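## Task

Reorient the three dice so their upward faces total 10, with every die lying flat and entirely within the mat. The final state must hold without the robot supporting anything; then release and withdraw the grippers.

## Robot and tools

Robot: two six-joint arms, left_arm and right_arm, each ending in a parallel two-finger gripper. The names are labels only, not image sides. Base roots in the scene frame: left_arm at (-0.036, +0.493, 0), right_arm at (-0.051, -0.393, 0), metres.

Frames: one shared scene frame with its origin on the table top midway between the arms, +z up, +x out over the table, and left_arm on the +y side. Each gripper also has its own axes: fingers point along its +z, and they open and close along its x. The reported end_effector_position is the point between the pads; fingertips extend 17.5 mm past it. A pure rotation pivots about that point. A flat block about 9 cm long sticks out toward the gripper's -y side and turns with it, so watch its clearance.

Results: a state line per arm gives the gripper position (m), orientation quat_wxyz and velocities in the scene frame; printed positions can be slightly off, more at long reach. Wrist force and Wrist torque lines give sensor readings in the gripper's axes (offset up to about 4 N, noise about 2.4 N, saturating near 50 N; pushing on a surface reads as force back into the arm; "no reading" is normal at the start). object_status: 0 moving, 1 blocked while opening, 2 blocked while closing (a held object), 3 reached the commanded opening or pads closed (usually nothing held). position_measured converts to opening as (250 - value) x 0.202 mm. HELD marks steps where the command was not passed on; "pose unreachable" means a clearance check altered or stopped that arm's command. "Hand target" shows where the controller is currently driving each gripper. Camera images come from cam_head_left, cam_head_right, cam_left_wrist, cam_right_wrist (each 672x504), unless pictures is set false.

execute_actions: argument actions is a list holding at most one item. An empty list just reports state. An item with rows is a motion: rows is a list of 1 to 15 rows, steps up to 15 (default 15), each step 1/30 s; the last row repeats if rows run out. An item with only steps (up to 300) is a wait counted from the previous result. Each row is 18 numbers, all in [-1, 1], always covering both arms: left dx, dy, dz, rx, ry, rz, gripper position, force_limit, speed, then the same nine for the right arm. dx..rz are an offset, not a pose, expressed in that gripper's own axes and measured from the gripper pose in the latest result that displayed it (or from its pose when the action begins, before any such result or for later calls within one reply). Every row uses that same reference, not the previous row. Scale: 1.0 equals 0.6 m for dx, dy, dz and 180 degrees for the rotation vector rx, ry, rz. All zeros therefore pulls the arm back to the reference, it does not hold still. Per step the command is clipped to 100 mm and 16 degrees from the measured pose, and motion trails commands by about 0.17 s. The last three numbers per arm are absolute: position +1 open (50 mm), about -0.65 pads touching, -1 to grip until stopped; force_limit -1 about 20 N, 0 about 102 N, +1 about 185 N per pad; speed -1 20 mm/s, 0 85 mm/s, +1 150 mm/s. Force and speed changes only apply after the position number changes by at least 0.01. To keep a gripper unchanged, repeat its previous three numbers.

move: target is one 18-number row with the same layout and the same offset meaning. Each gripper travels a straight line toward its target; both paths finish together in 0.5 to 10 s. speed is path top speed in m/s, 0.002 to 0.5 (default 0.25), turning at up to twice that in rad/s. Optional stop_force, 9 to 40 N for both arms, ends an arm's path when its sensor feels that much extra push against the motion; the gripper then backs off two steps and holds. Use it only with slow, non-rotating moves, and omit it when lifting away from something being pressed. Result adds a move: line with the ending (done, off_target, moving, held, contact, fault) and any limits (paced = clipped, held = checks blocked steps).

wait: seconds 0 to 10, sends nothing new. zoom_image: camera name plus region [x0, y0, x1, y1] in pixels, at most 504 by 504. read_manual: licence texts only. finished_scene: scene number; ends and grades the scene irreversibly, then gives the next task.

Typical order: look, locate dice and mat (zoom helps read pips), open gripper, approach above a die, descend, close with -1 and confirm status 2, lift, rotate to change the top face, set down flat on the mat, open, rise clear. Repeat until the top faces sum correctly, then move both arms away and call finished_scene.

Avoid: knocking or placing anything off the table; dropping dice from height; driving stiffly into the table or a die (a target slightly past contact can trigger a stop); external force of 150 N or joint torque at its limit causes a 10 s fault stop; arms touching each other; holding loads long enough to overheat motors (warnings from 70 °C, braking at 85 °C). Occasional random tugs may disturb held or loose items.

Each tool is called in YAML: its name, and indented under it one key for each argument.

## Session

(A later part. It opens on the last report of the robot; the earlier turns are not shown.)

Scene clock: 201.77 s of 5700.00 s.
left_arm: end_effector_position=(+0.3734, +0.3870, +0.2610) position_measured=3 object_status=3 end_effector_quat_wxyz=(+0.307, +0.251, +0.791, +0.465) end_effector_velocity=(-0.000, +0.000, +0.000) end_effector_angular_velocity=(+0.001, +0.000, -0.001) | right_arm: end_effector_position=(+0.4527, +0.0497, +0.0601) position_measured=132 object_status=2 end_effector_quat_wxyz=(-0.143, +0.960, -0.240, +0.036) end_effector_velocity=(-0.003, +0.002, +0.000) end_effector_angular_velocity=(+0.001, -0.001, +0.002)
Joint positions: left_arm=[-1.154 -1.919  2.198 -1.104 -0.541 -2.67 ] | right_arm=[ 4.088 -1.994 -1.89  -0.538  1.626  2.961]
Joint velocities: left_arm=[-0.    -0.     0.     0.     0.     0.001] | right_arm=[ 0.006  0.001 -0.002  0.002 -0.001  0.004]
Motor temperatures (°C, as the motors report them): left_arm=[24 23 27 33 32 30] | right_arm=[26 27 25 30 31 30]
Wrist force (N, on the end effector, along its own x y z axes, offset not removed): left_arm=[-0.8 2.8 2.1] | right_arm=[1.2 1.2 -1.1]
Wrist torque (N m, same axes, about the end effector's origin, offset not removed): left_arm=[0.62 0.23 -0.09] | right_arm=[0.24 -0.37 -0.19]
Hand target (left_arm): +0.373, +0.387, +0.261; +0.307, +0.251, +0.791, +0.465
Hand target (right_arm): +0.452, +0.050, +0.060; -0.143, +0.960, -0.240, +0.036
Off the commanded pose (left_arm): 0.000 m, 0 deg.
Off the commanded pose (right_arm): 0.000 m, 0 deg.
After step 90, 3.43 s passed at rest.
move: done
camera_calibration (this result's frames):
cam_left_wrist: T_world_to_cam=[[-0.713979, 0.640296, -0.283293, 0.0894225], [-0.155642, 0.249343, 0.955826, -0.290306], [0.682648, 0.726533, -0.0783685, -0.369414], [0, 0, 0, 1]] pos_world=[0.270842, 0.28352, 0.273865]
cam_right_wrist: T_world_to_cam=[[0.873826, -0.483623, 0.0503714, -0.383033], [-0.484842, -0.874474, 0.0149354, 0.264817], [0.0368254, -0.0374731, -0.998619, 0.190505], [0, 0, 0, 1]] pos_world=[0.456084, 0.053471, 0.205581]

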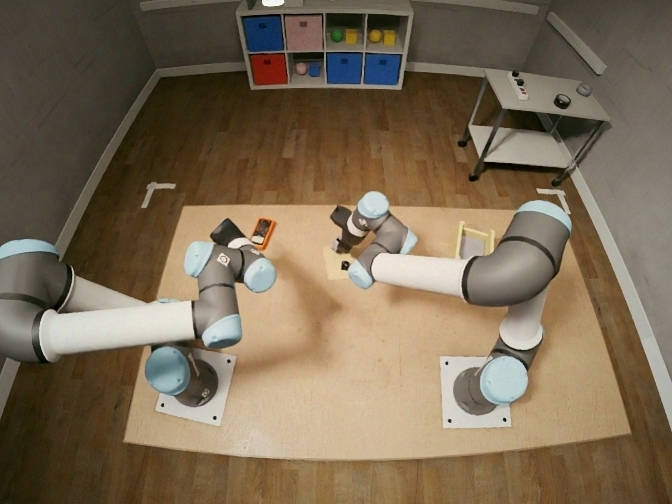

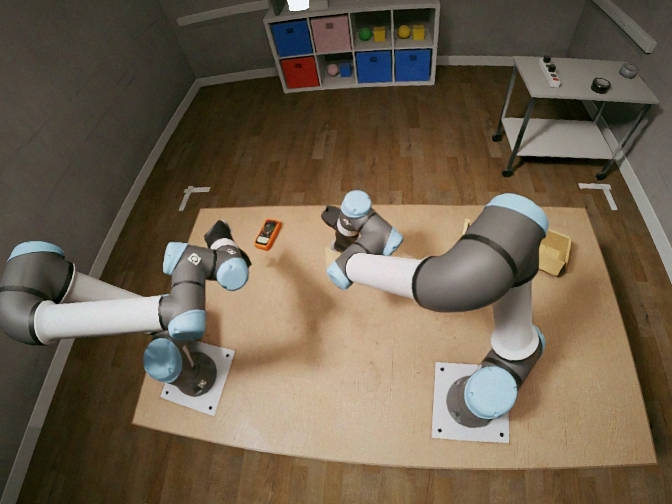

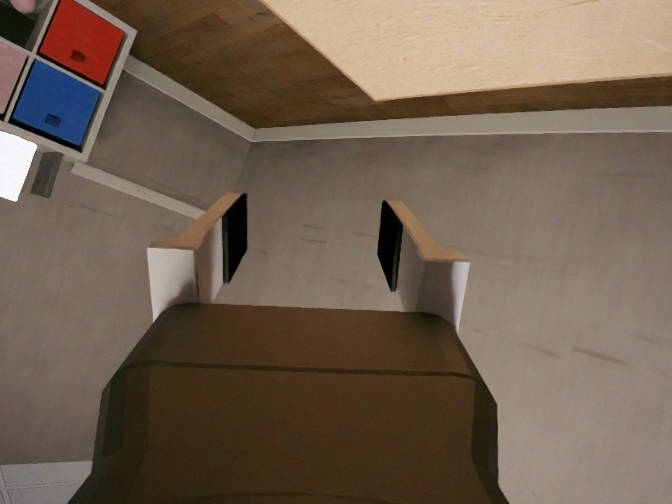

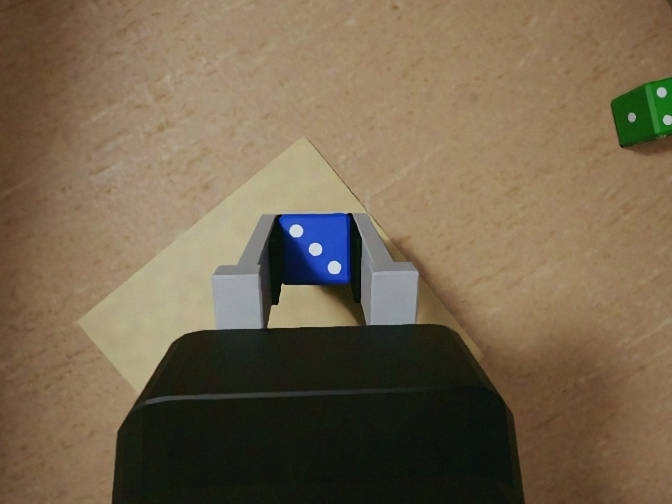

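move:
  target: [0,0,0,0,0,0,1,0,0,-0.010,0.0116,0.0383,0,0,0,-1,-0.5,-0.5]
  speed: 0.04

move:
  target: [0,0,0,0,0,0,1,0,0,0,0.006,0.019,0,0,0,-1,-0.5,-0.5]
  speed: 0.004
  stop_force: 9

Scene clock: 212.43 s of 5700.00 s.
left_arm: end_effector_position=(+0.3734, +0.3870, +0.2610) position_measured=3 object_status=3 end_effector_quat_wxyz=(+0.307, +0.251, +0.791, +0.465) end_effector_velocity=(-0.000, -0.000, -0.000) end_effector_angular_velocity=(+0.001, +0.001, -0.001) | right_arm: end_effector_position=(+0.4475, +0.0526, +0.0364) position_measured=132 object_status=2 end_effector_quat_wxyz=(-0.143, +0.960, -0.240, +0.036) end_effector_velocity=(-0.000, +0.000, -0.002) end_effector_angular_velocity=(+0.001, -0.000, -0.001)
Joint positions: left_arm=[-1.154 -1.919  2.198 -1.104 -0.541 -2.67 ] | right_arm=[ 4.098 -2.031 -1.913 -0.476  1.623  2.971]
Joint velocities: left_arm=[-0.     0.     0.     0.     0.     0.001] | right_arm=[ 0.001 -0.004 -0.002  0.007  0.     0.001]
Motor temperatures (°C, as the motors report them): left_arm=[24 23 27 33 32 30] | right_arm=[26 27 25 30 31 30]
Wrist force (N, on the end effector, along its own x y z axes, offset not removed): left_arm=[-2.5 3.7 1.6] | right_arm=[1.7 2.1 0.8]
Wrist torque (N m, same axes, about the end effector's origin, offset not removed): left_arm=[0.73 0.42 -0.06] | right_arm=[0.51 -0.26 -0.08]
Hand target (left_arm): +0.373, +0.387, +0.261; +0.307, +0.251, +0.791, +0.465
Hand target (right_arm): +0.447, +0.053, +0.036; -0.143, +0.960, -0.240, +0.036
Off the commanded pose (left_arm): 0.000 m, 0 deg.
Off the commanded pose (right_arm): 0.000 m, 0 deg.
After step 90, 6.70 s passed at rest.
move: done
camera_calibration (this result's frames):
cam_left_wrist: T_world_to_cam=[[-0.713979, 0.640296, -0.283292, 0.0894224], [-0.155642, 0.249343, 0.955826, -0.290306], [0.682649, 0.726532, -0.0783685, -0.369414], [0, 0, 0, 1]] pos_world=[0.270842, 0.28352, 0.273865]
cam_right_wrist: T_world_to_cam=[[0.873829, -0.483617, 0.0503768, -0.375892], [-0.484838, -0.874476, 0.0149647, 0.26514], [0.0368161, -0.0375012, -0.998618, 0.167084], [0, 0, 0, 1]] pos_world=[0.450864, 0.0563368, 0.181822]

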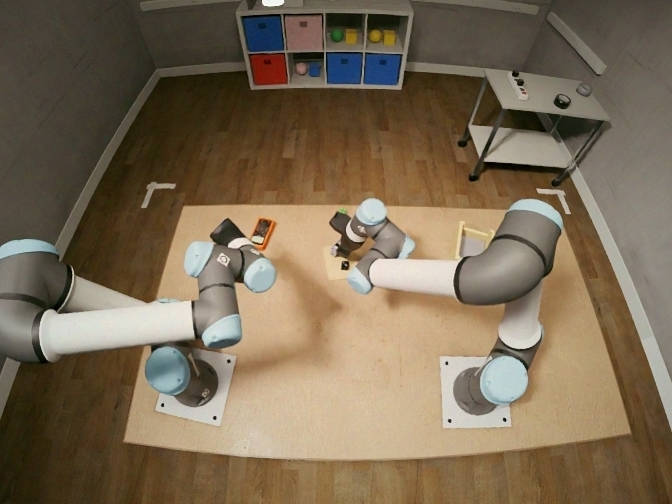

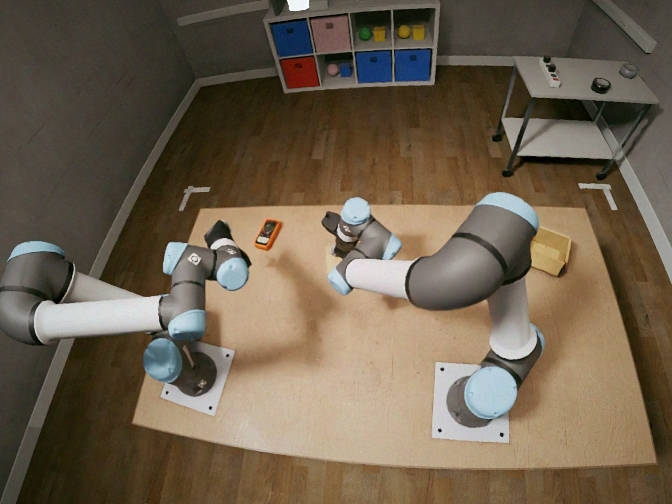

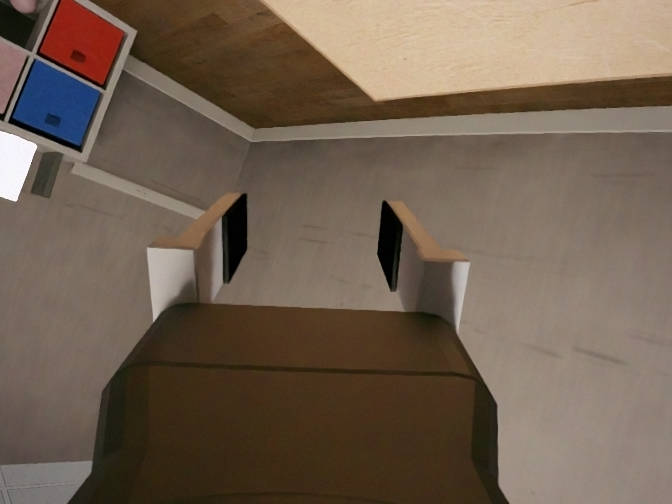

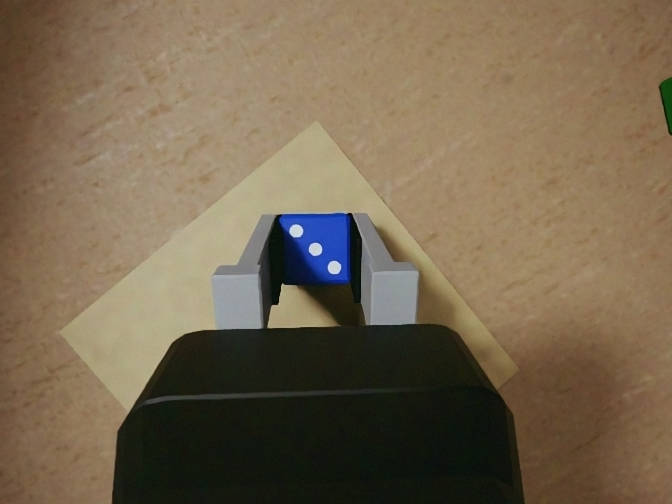

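Scene clock: 214.67 s of 5700.00 s.
left_arm: end_effector_position=(+0.3734, +0.3870, +0.2610) position_measured=3 object_status=3 end_effector_quat_wxyz=(+0.307, +0.251, +0.791, +0.465) end_effector_velocity=(-0.000, +0.000, +0.000) end_effector_angular_velocity=(-0.000, -0.000, +0.000) | right_arm: end_effector_position=(+0.4474, +0.0525, +0.0289) position_measured=132 object_status=2 end_effector_quat_wxyz=(-0.143, +0.960, -0.240, +0.036) end_effector_velocity=(-0.001, -0.001, +0.000) end_effector_angular_velocity=(-0.002, +0.002, -0.000)
Joint positions: left_arm=[-1.154 -1.919  2.198 -1.104 -0.541 -2.67 ] | right_arm=[ 4.098 -2.044 -1.918 -0.458  1.623  2.971]
Joint velocities: left_arm=[ 0. -0.  0.  0. -0. -0.] | right_arm=[-0.     0.002 -0.    -0.004  0.001 -0.   ]
Motor temperatures (°C, as the motors report them): left_arm=[24 23 27 33 32 30] | right_arm=[26 27 25 30 31 30]
Wrist force (N, on the end effector, along its own x y z axes, offset not removed): left_arm=[-2.0 2.4 1.1] | right_arm=[-2.6 4.3 -19.7]
Wrist torque (N m, same axes, about the end effector's origin, offset not removed): left_arm=[0.44 0.36 -0.11] | right_arm=[0.24 0.07 -0.15]
Hand target (left_arm): +0.373, +0.387, +0.261; +0.307, +0.251, +0.791, +0.465
Hand target (right_arm): +0.447, +0.053, +0.029; -0.143, +0.960, -0.240, +0.036
Off the commanded pose (left_arm): 0.000 m, 0 deg.
Off the commanded pose (right_arm): 0.004 m, 0 deg.
move: contact (right_arm)
camera_calibration (this result's frames):
cam_left_wrist: T_world_to_cam=[[-0.713979, 0.640296, -0.283292, 0.0894224], [-0.155642, 0.249343, 0.955826, -0.290306], [0.682648, 0.726533, -0.0783684, -0.369414], [0, 0, 0, 1]] pos_world=[0.270842, 0.28352, 0.273865]
cam_right_wrist: T_world_to_cam=[[0.873822, -0.483628, 0.0503886, -0.375517], [-0.48485, -0.874469, 0.0149854, 0.265162], [0.0368159, -0.0375255, -0.998617, 0.159601], [0, 0, 0, 1]] pos_world=[0.450823, 0.0562545, 0.174329]

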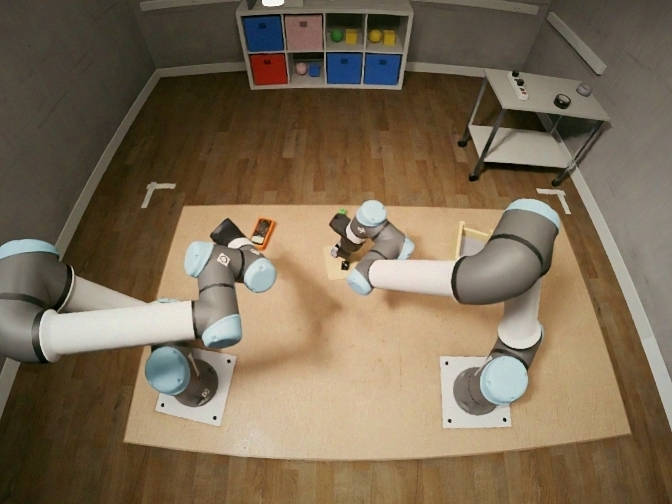

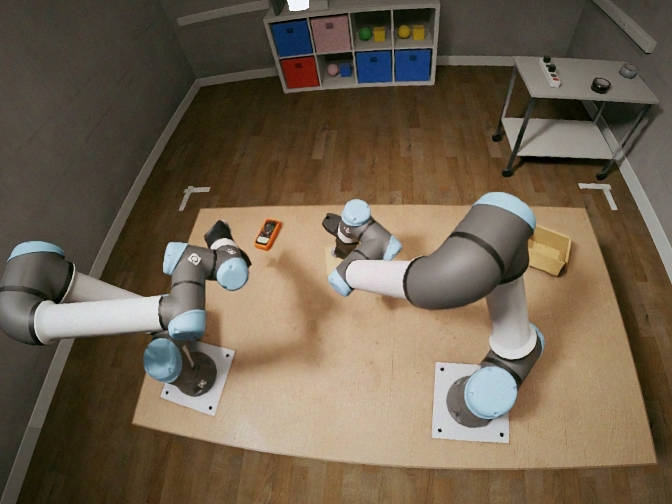

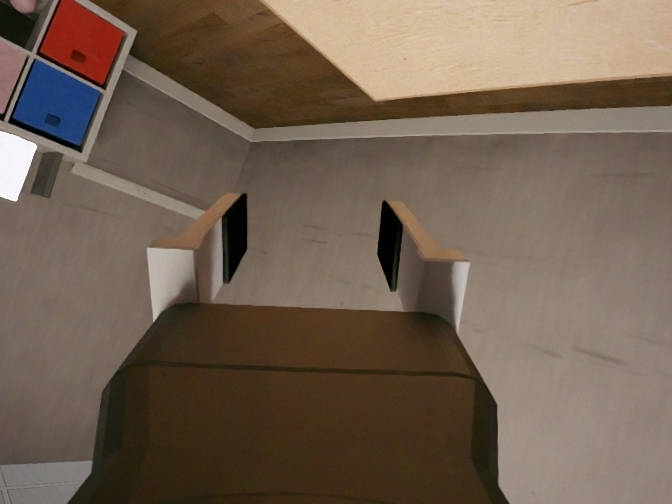

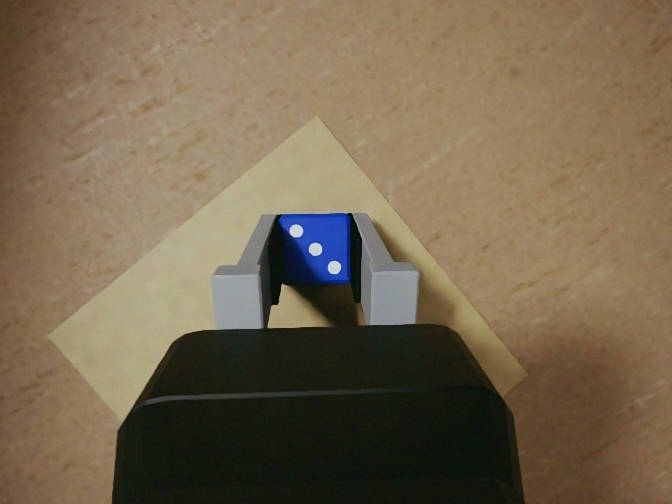

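move:
  target: [0,0,0,0,0,0,1,0,0,0,-0.0003,-0.0008,0,0,0,-1,-0.5,-0.5]
  speed: 0.01

move:
  target: [0,0,0,0,0,0,1,0,0,0,0,0,0,0,0,1,-0.5,-0.6]

move:
  target: [0,0,0,0,0,0,1,0,0,0,-0.029,-0.096,0,0,0,1,-0.5,-0.6]
  speed: 0.08

move:
  target: [0,0,0,0,0,0,1,0,0,0.282,-0.1035,0.0577,0,-0.0177,-0.0585,1,-0.5,-0.6]
  speed: 0.15

Scene clock: 225.90 s of 5700.00 s.
left_arm: end_effector_position=(+0.3734, +0.3870, +0.2610) position_measured=3 object_status=3 end_effector_quat_wxyz=(+0.307, +0.251, +0.791, +0.465) end_effector_velocity=(-0.000, -0.000, +0.000) end_effector_angular_velocity=(+0.000, -0.000, -0.000) | right_arm: end_effector_position=(+0.4474, +0.0525, +0.0294) position_measured=132 object_status=2 end_effector_quat_wxyz=(-0.143, +0.960, -0.240, +0.036) end_effector_velocity=(+0.000, -0.000, +0.000) end_effector_angular_velocity=(-0.000, -0.000, -0.001)
Joint positions: left_arm=[-1.154 -1.919  2.198 -1.104 -0.541 -2.67 ] | right_arm=[ 4.098 -2.044 -1.918 -0.459  1.623  2.971]
Joint velocities: left_arm=[-0. -0. -0.  0.  0.  0.] | right_arm=[-0.001  0.    -0.    -0.    -0.001  0.   ]
Motor temperatures (°C, as the motors report them): left_arm=[24 23 27 33 32 30] | right_arm=[26 27 25 30 31 30]
Wrist force (N, on the end effector, along its own x y z axes, offset not removed): left_arm=[-1.5 3.2 1.9] | right_arm=[1.0 0.3 -0.7]
Wrist torque (N m, same axes, about the end effector's origin, offset not removed): left_arm=[0.65 0.32 -0.13] | right_arm=[-0.01 -0.29 -0.19]
Hand target (left_arm): +0.373, +0.387, +0.261; +0.307, +0.251, +0.791, +0.465
Hand target (right_arm): +0.447, +0.053, +0.029; -0.143, +0.960, -0.240, +0.036
Off the commanded pose (left_arm): 0.000 m, 0 deg.
Off the commanded pose (right_arm): 0.000 m, 0 deg.
After step 90, 7.53 s passed at rest.
move: done
camera_calibration (this result's frames):
cam_left_wrist: T_world_to_cam=[[-0.713979, 0.640296, -0.283292, 0.0894225], [-0.155642, 0.249343, 0.955826, -0.290306], [0.682648, 0.726533, -0.0783685, -0.369414], [0, 0, 0, 1]] pos_world=[0.270842, 0.28352, 0.273865]
cam_right_wrist: T_world_to_cam=[[0.873822, -0.483629, 0.0503879, -0.375547], [-0.484851, -0.874468, 0.0149894, 0.265183], [0.0368133, -0.0375287, -0.998617, 0.160098], [0, 0, 0, 1]] pos_world=[0.450842, 0.0562775, 0.174825]

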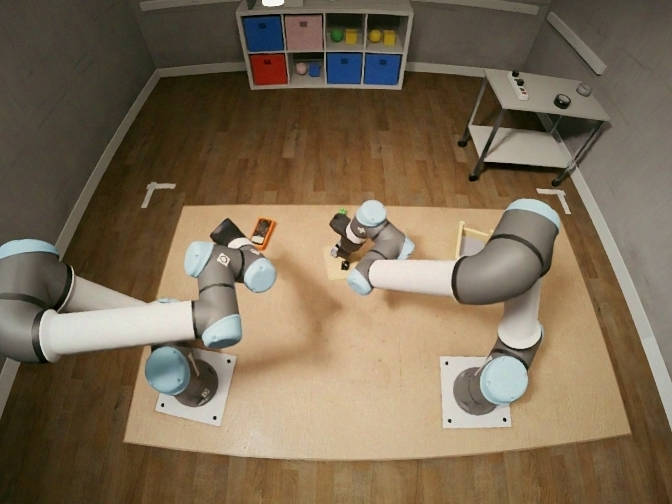

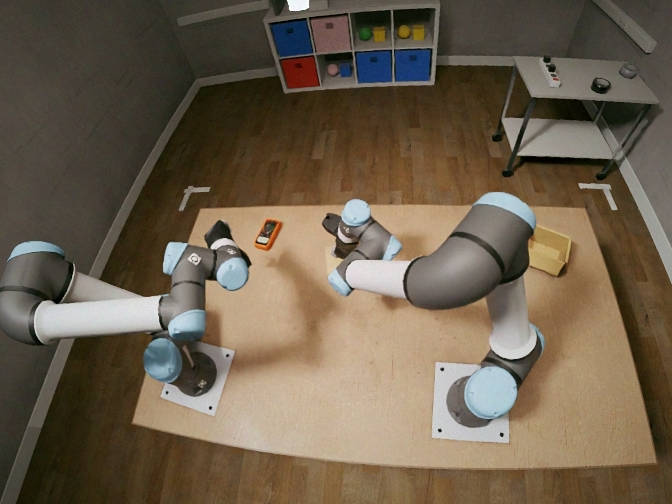

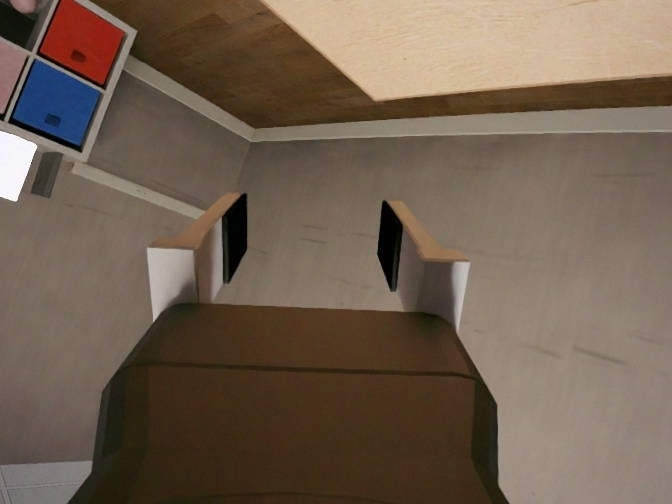

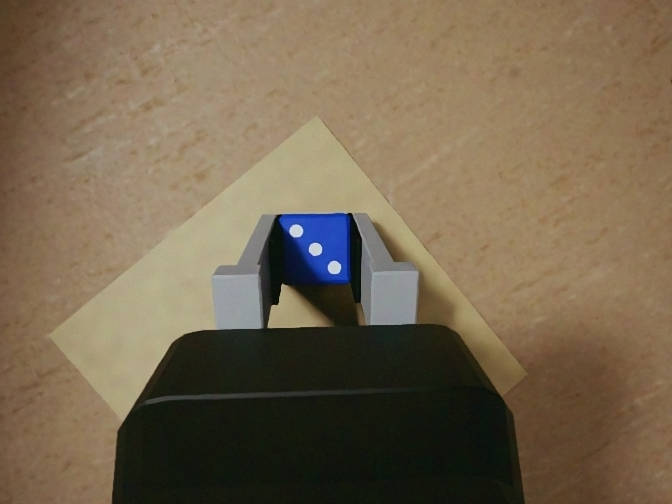

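Scene clock: 226.70 s of 5700.00 s.
left_arm: end_effector_position=(+0.3734, +0.3870, +0.2610) position_measured=3 object_status=3 end_effector_quat_wxyz=(+0.307, +0.251, +0.791, +0.465) end_effector_velocity=(+0.000, +0.000, +0.000) end_effector_angular_velocity=(+0.001, +0.000, +0.000) | right_arm: end_effector_position=(+0.4474, +0.0525, +0.0294) position_measured=3 object_status=3 end_effector_quat_wxyz=(-0.143, +0.960, -0.240, +0.036) end_effector_velocity=(-0.000, +0.000, -0.000) end_effector_angular_velocity=(-0.000, +0.000, +0.001)
Joint positions: left_arm=[-1.154 -1.919  2.198 -1.104 -0.541 -2.67 ] | right_arm=[ 4.098 -2.044 -1.918 -0.459  1.623  2.971]
Joint velocities: left_arm=[ 0.001  0.    -0.     0.     0.     0.001] | right_arm=[ 0.001 -0.    -0.     0.     0.    -0.   ]
Motor temperatures (°C, as the motors report them): left_arm=[24 23 27 33 32 30] | right_arm=[26 27 25 30 31 30]
Wrist force (N, on the end effector, along its own x y z axes, offset not removed): left_arm=[-2.7 3.0 2.0] | right_arm=[2.1 2.8 0.5]
Wrist torque (N m, same axes, about the end effector's origin, offset not removed): left_arm=[0.68 0.50 -0.11] | right_arm=[0.56 -0.31 -0.20]
Hand target (left_arm): +0.373, +0.387, +0.261; +0.307, +0.251, +0.791, +0.465
Hand target (right_arm): +0.447, +0.053, +0.029; -0.143, +0.960, -0.240, +0.036
Off the commanded pose (left_arm): 0.000 m, 0 deg.
Off the commanded pose (right_arm): 0.000 m, 0 deg.
move: done
camera_calibration (this result's frames):
cam_left_wrist: T_world_to_cam=[[-0.713979, 0.640296, -0.283292, 0.0894224], [-0.155642, 0.249343, 0.955826, -0.290306], [0.682649, 0.726532, -0.0783683, -0.369414], [0, 0, 0, 1]] pos_world=[0.270842, 0.28352, 0.273865]
cam_right_wrist: T_world_to_cam=[[0.873822, -0.483628, 0.0503884, -0.375547], [-0.48485, -0.874469, 0.0149863, 0.265184], [0.0368153, -0.0375262, -0.998617, 0.160102], [0, 0, 0, 1]] pos_world=[0.450842, 0.056278, 0.17483]

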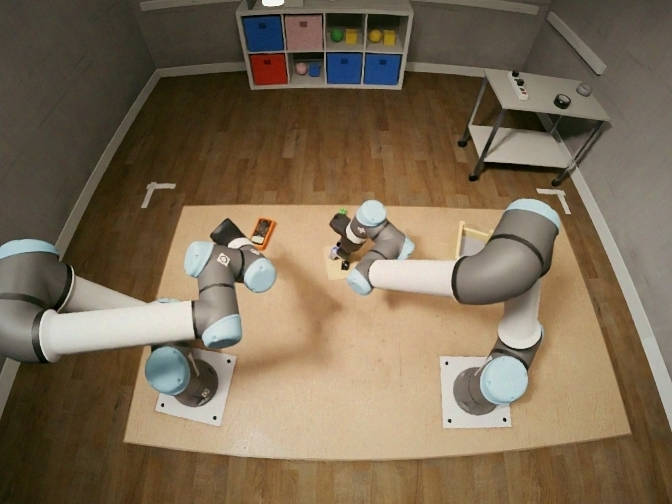

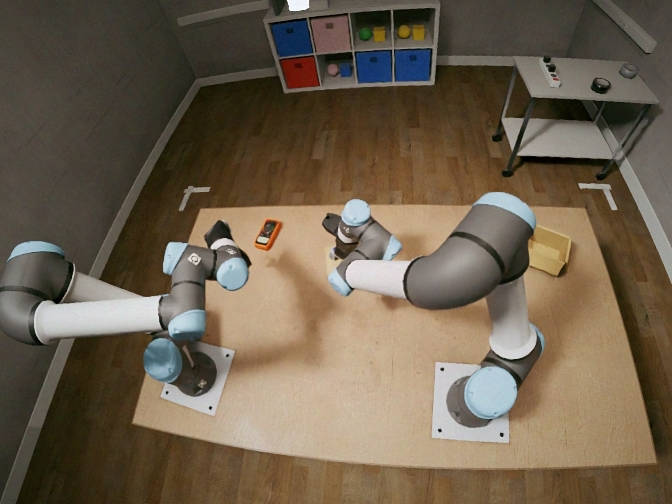

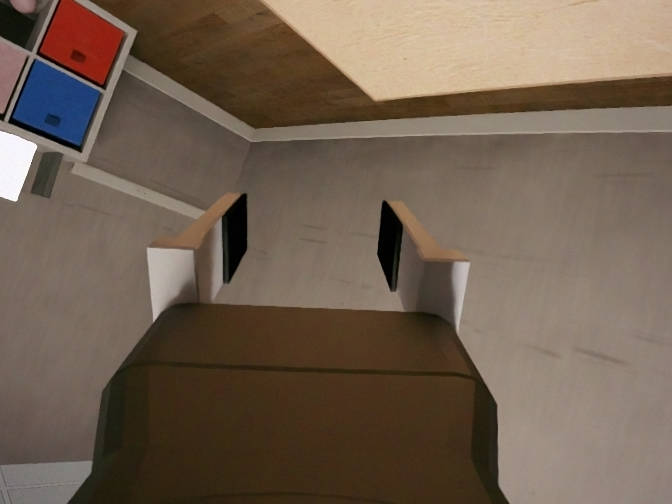

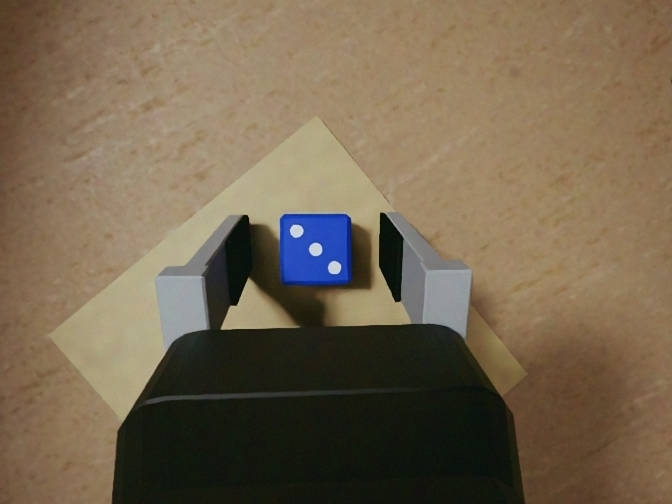

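Scene clock: 227.90 s of 5700.00 s.
left_arm: end_effector_position=(+0.3734, +0.3870, +0.2610) position_measured=3 object_status=3 end_effector_quat_wxyz=(+0.307, +0.251, +0.791, +0.465) end_effector_velocity=(-0.000, -0.000, +0.000) end_effector_angular_velocity=(-0.000, +0.000, -0.001) | right_arm: end_effector_position=(+0.4474, +0.0523, +0.0893) position_measured=3 object_status=3 end_effector_quat_wxyz=(-0.143, +0.960, -0.240, +0.036) end_effector_velocity=(-0.000, +0.000, +0.002) end_effector_angular_velocity=(-0.001, +0.000, +0.001)
Joint positions: left_arm=[-1.154 -1.919  2.198 -1.104 -0.541 -2.67 ] | right_arm=[ 4.098 -1.942 -1.872 -0.606  1.623  2.971]
Joint velocities: left_arm=[-0.001 -0.    -0.     0.    -0.     0.   ] | right_arm=[ 0.001  0.004  0.003 -0.007 -0.    -0.   ]
Motor temperatures (°C, as the motors report them): left_arm=[24 23 27 33 32 30] | right_arm=[26 27 25 30 31 30]
Wrist force (N, on the end effector, along its own x y z axes, offset not removed): left_arm=[-2.2 2.9 1.8] | right_arm=[2.0 3.9 1.6]
Wrist torque (N m, same axes, about the end effector's origin, offset not removed): left_arm=[0.57 0.37 -0.09] | right_arm=[0.85 -0.31 -0.19]
Hand target (left_arm): +0.373, +0.387, +0.261; +0.307, +0.251, +0.791, +0.465
Hand target (right_arm): +0.447, +0.052, +0.090; -0.143, +0.960, -0.240, +0.036
Off the commanded pose (left_arm): 0.000 m, 0 deg.
Off the commanded pose (right_arm): 0.000 m, 0 deg.
move: done
camera_calibration (this result's frames):
cam_left_wrist: T_world_to_cam=[[-0.713979, 0.640296, -0.283292, 0.0894224], [-0.155642, 0.249343, 0.955826, -0.290306], [0.682648, 0.726533, -0.0783684, -0.369414], [0, 0, 0, 1]] pos_world=[0.270842, 0.28352, 0.273865]
cam_right_wrist: T_world_to_cam=[[0.873808, -0.483649, 0.0504278, -0.378613], [-0.484872, -0.874458, 0.0149469, 0.264084], [0.0368679, -0.0375117, -0.998616, 0.219919], [0, 0, 0, 1]] pos_world=[0.450774, 0.0560639, 0.23476]

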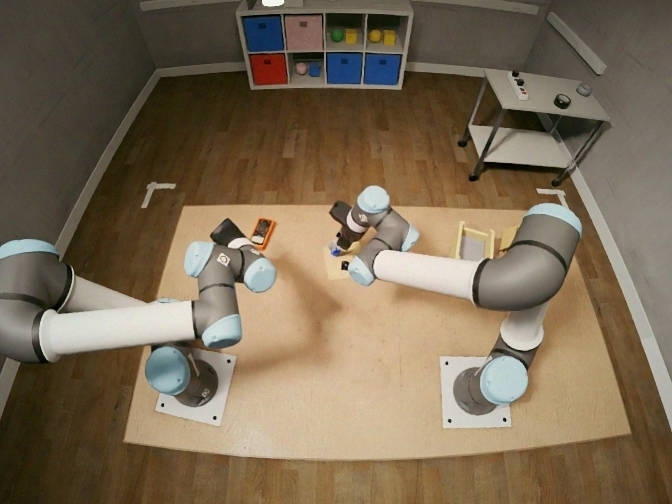

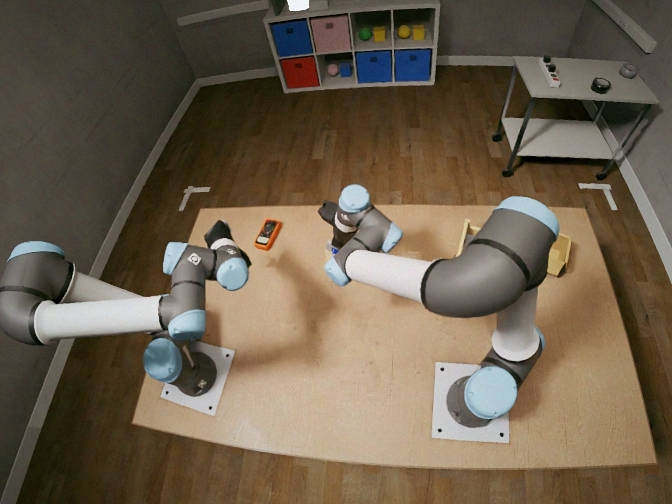

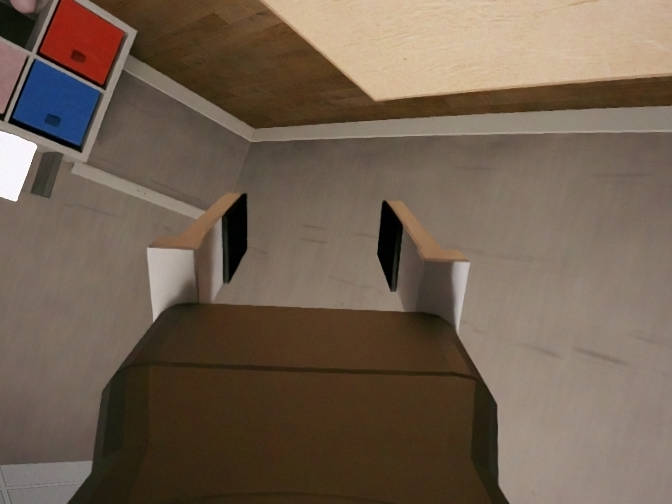

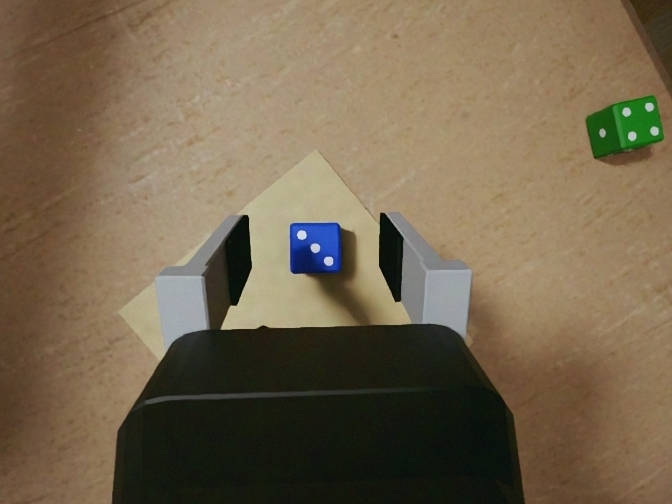

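Scene clock: 229.70 s of 5700.00 s.
left_arm: end_effector_position=(+0.3734, +0.3870, +0.2610) position_measured=3 object_status=3 end_effector_quat_wxyz=(+0.307, +0.251, +0.791, +0.465) end_effector_velocity=(-0.000, -0.000, -0.000) end_effector_angular_velocity=(+0.002, +0.001, -0.000) | right_arm: end_effector_position=(+0.6291, +0.0337, +0.0743) position_measured=3 object_status=3 end_effector_quat_wxyz=(-0.146, +0.978, -0.147, +0.022) end_effector_velocity=(+0.002, +0.000, -0.000) end_effector_angular_velocity=(-0.001, +0.001, +0.003)
Joint positions: left_arm=[-1.154 -1.919  2.198 -1.104 -0.541 -2.67 ] | right_arm=[ 3.847 -2.267 -1.366 -0.836  1.741  2.542]
Joint velocities: left_arm=[-0.     0.001  0.     0.     0.     0.   ] | right_arm=[-0.002 -0.005  0.01  -0.007  0.001 -0.004]
Motor temperatures (°C, as the motors report them): left_arm=[24 23 27 33 32 30] | right_arm=[26 27 25 30 31 30]
Wrist force (N, on the end effector, along its own x y z axes, offset not removed): left_arm=[-2.1 2.9 1.4] | right_arm=[0.2 -0.5 0.4]
Wrist torque (N m, same axes, about the end effector's origin, offset not removed): left_arm=[0.60 0.38 -0.12] | right_arm=[-0.01 -0.07 -0.13]
Hand target (left_arm): +0.373, +0.387, +0.261; +0.307, +0.251, +0.791, +0.465
Hand target (right_arm): +0.629, +0.034, +0.074; -0.146, +0.978, -0.147, +0.022
Off the commanded pose (left_arm): 0.000 m, 0 deg.
Off the commanded pose (right_arm): 0.000 m, 0 deg.
move: done
camera_calibration (this result's frames):
cam_left_wrist: T_world_to_cam=[[-0.713979, 0.640296, -0.283293, 0.0894225], [-0.155642, 0.249343, 0.955826, -0.290306], [0.682648, 0.726532, -0.0783684, -0.369414], [0, 0, 0, 1]] pos_world=[0.270842, 0.28352, 0.273865]
cam_right_wrist: T_world_to_cam=[[0.949944, -0.308275, 0.0507248, -0.599461], [-0.309345, -0.950837, 0.0146149, 0.228346], [0.0437257, -0.0295748, -0.998606, 0.192921], [0, 0, 0, 1]] pos_world=[0.631657, 0.0380264, 0.219722]

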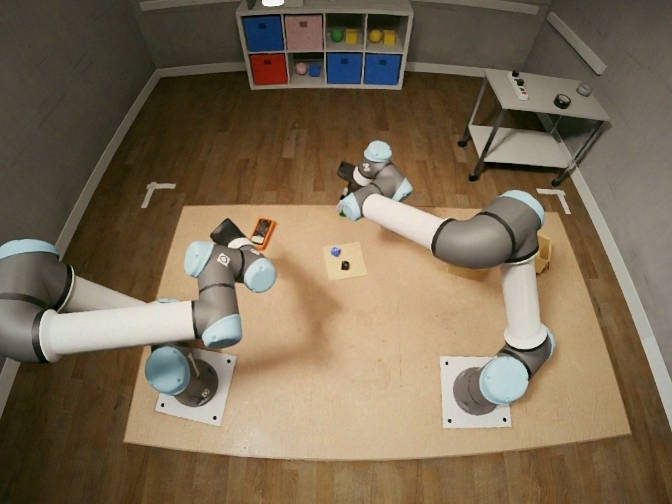

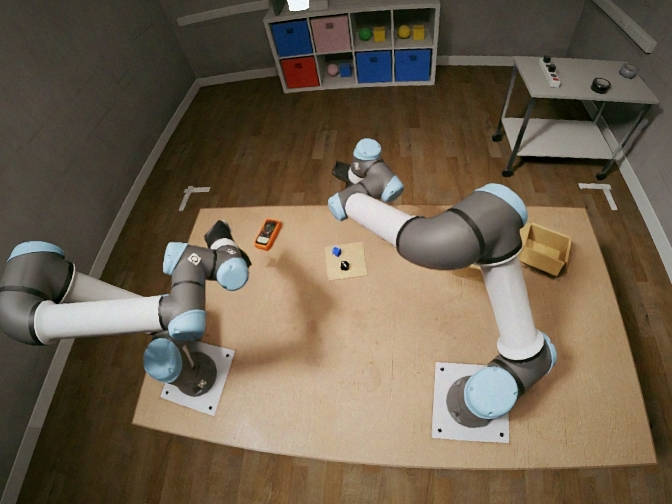

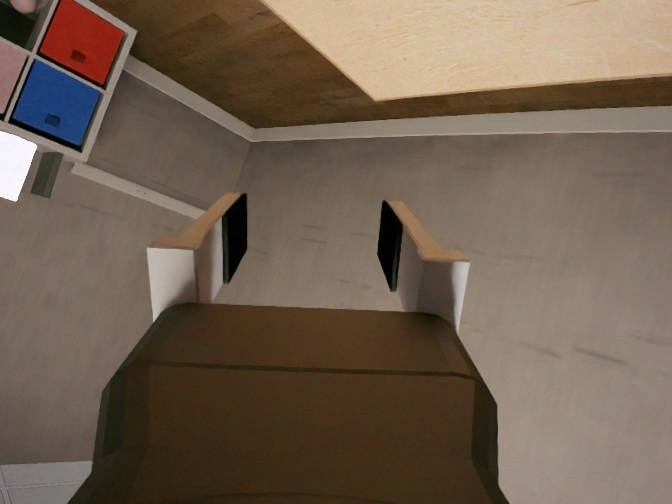

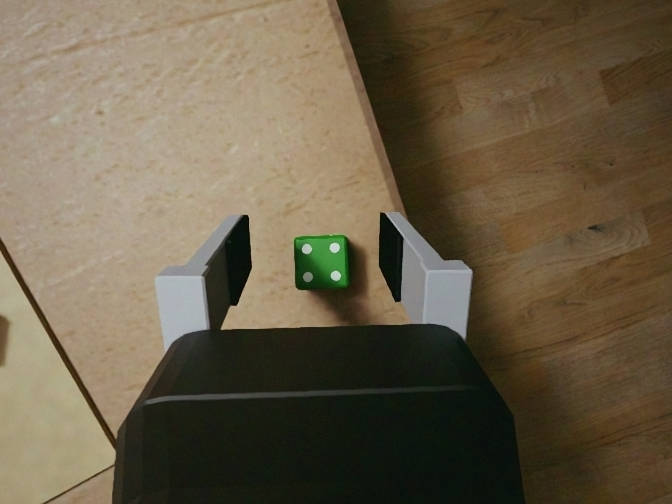

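move:
  target: [0,0,0,0,0,0,1,0,0,0.0025,0.0277,0.0508,0,-0.003,-0.01,1,-0.5,-0.6]
  speed: 0.05

move:
  target: [0,0,0,0,0,0,1,0,0,0,0.0072,0.0236,0,0,0,1,-0.5,-0.6]
  speed: 0.012
  stop_force: 10

Scene clock: 238.90 s of 5700.00 s.
left_arm: end_effector_position=(+0.3734, +0.3870, +0.2610) position_measured=3 object_status=3 end_effector_quat_wxyz=(+0.307, +0.251, +0.791, +0.465) end_effector_velocity=(-0.000, -0.000, -0.000) end_effector_angular_velocity=(+0.001, +0.000, -0.001) | right_arm: end_effector_position=(+0.6285, +0.0267, +0.0405) position_measured=3 object_status=3 end_effector_quat_wxyz=(-0.146, +0.980, -0.131, +0.020) end_effector_velocity=(-0.001, +0.001, -0.002) end_effector_angular_velocity=(+0.001, -0.000, +0.003)
Joint positions: left_arm=[-1.154 -1.919  2.198 -1.104 -0.541 -2.67 ] | right_arm=[ 3.836 -2.304 -1.396 -0.776  1.752  2.499]
Joint velocities: left_arm=[-0.001  0.001 -0.     0.    -0.    -0.   ] | right_arm=[ 0.001 -0.003 -0.001  0.004  0.001 -0.002]
Motor temperatures (°C, as the motors report them): left_arm=[24 23 27 33 32 30] | right_arm=[26 27 25 30 31 30]
Wrist force (N, on the end effector, along its own x y z axes, offset not removed): left_arm=[-3.1 2.4 1.5] | right_arm=[1.1 2.3 0.6]
Wrist torque (N m, same axes, about the end effector's origin, offset not removed): left_arm=[0.55 0.52 -0.03] | right_arm=[0.59 -0.17 -0.10]
Hand target (left_arm): +0.373, +0.387, +0.261; +0.307, +0.251, +0.791, +0.465
Hand target (right_arm): +0.628, +0.027, +0.040; -0.146, +0.980, -0.131, +0.020
Off the commanded pose (left_arm): 0.000 m, 0 deg.
Off the commanded pose (right_arm): 0.000 m, 0 deg.
After step 90, 5.10 s passed at rest.
move: done
camera_calibration (this result's frames):
cam_left_wrist: T_world_to_cam=[[-0.713979, 0.640296, -0.283293, 0.0894226], [-0.155642, 0.249343, 0.955826, -0.290306], [0.682648, 0.726532, -0.0783684, -0.369414], [0, 0, 0, 1]] pos_world=[0.270842, 0.28352, 0.273865]
cam_right_wrist: T_world_to_cam=[[0.959477, -0.277156, 0.0508657, -0.606165], [-0.278201, -0.960412, 0.0146166, 0.202619], [0.044801, -0.0281752, -0.998599, 0.158284], [0, 0, 0, 1]] pos_world=[0.630879, 0.0310544, 0.185934]

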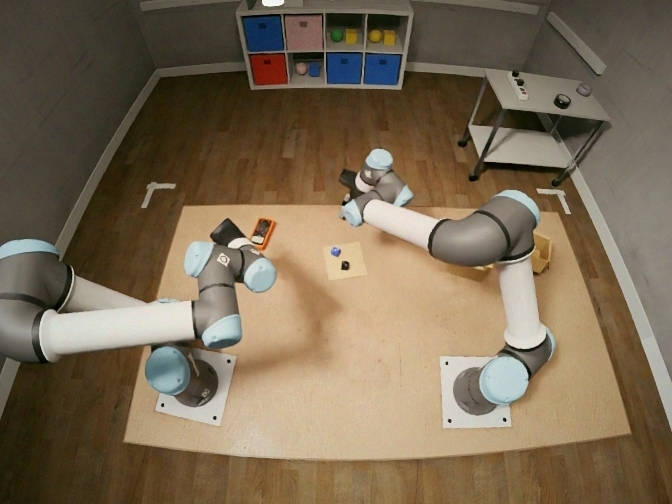

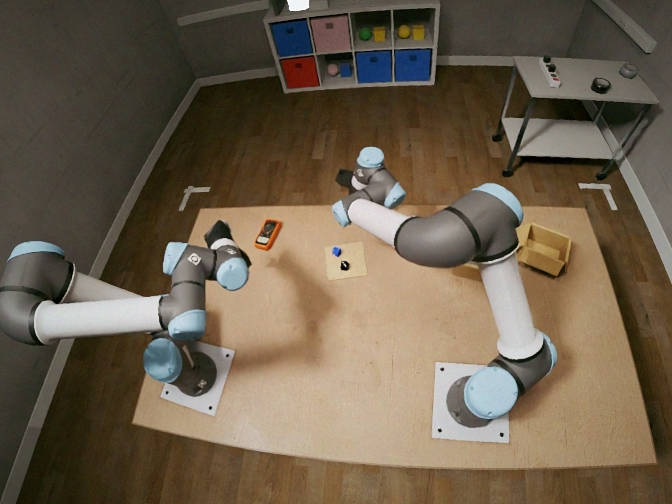

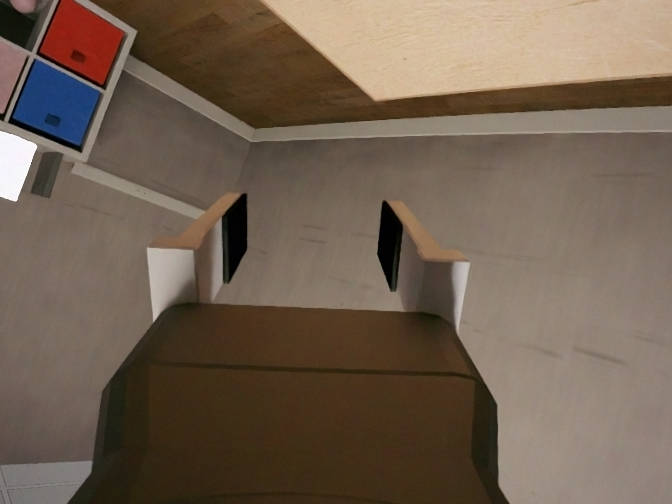

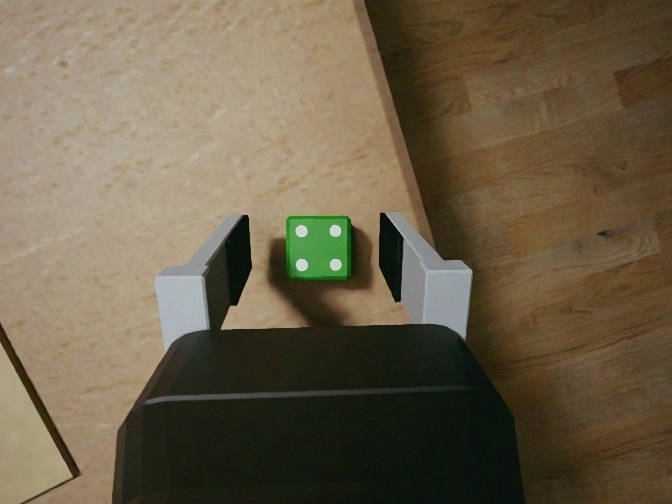

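Scene clock: 240.37 s of 5700.00 s.
left_arm: end_effector_position=(+0.3734, +0.3870, +0.2610) position_measured=3 object_status=3 end_effector_quat_wxyz=(+0.307, +0.251, +0.791, +0.465) end_effector_velocity=(+0.000, +0.000, +0.000) end_effector_angular_velocity=(-0.000, -0.000, +0.000) | right_arm: end_effector_position=(+0.6285, +0.0267, +0.0259) position_measured=3 object_status=3 end_effector_quat_wxyz=(-0.146, +0.980, -0.131, +0.020) end_effector_velocity=(+0.000, -0.000, -0.003) end_effector_angular_velocity=(+0.000, +0.000, -0.001)
Joint positions: left_arm=[-1.154 -1.919  2.198 -1.104 -0.541 -2.67 ] | right_arm=[ 3.836 -2.323 -1.405 -0.749  1.752  2.499]
Joint velocities: left_arm=[ 0. -0.  0.  0.  0. -0.] | right_arm=[-0.    -0.004 -0.001  0.005  0.     0.   ]
Motor temperatures (°C, as the motors report them): left_arm=[24 23 27 33 32 30] | right_arm=[26 27 25 30 31 30]
Wrist force (N, on the end effector, along its own x y z axes, offset not removed): left_arm=[-3.3 2.4 1.2] | right_arm=[-0.9 1.1 0.5]
Wrist torque (N m, same axes, about the end effector's origin, offset not removed): left_arm=[0.48 0.53 -0.06] | right_arm=[0.26 0.02 -0.07]
Hand target (left_arm): +0.373, +0.387, +0.261; +0.307, +0.251, +0.791, +0.465
Hand target (right_arm): +0.628, +0.027, +0.026; -0.146, +0.980, -0.131, +0.020
Off the commanded pose (left_arm): 0.000 m, 0 deg.
Off the commanded pose (right_arm): 0.000 m, 0 deg.
move: done
camera_calibration (this result's frames):
cam_left_wrist: T_world_to_cam=[[-0.713979, 0.640296, -0.283292, 0.0894224], [-0.155642, 0.249343, 0.955826, -0.290306], [0.682649, 0.726532, -0.0783685, -0.369414], [0, 0, 0, 1]] pos_world=[0.270842, 0.28352, 0.273865]
cam_right_wrist: T_world_to_cam=[[0.959473, -0.277177, 0.0508407, -0.605437], [-0.278221, -0.960406, 0.0146143, 0.202843], [0.0447769, -0.0281669, -0.9986, 0.143784], [0, 0, 0, 1]] pos_world=[0.630898, 0.0310486, 0.171399]

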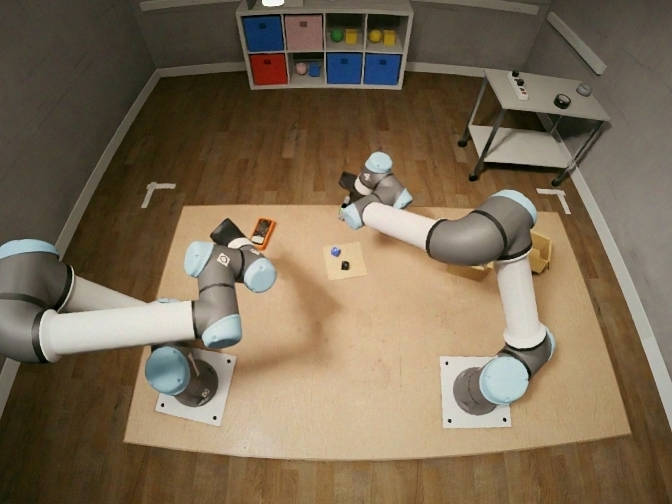

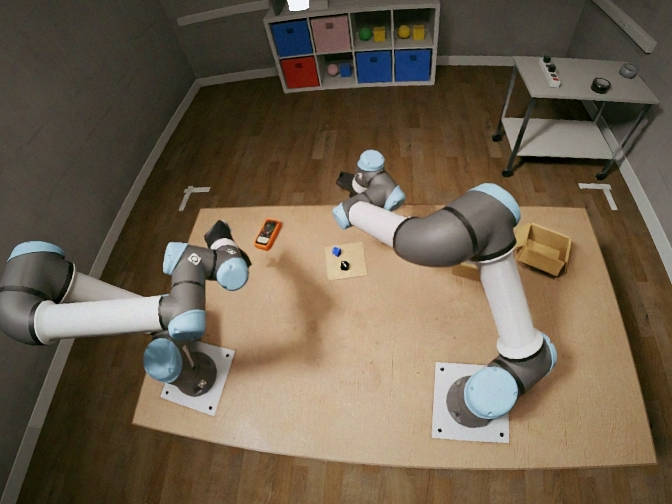

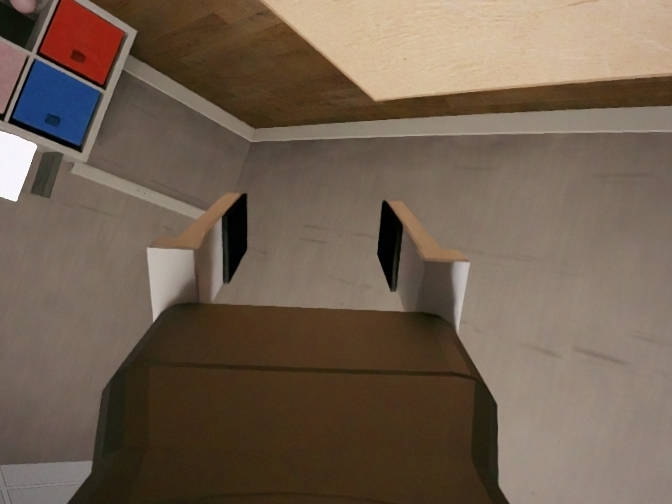

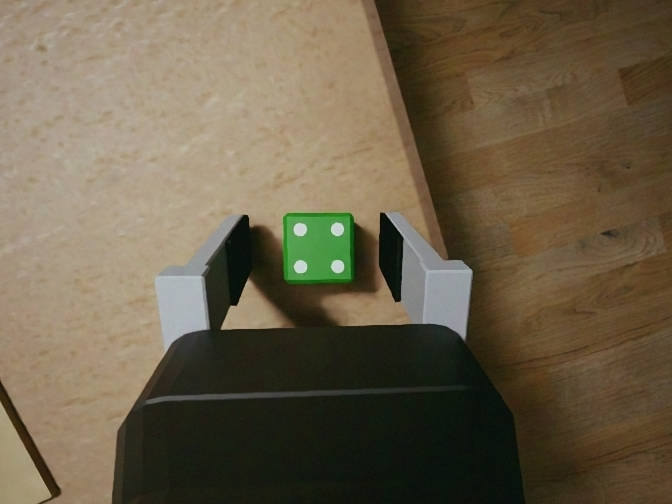

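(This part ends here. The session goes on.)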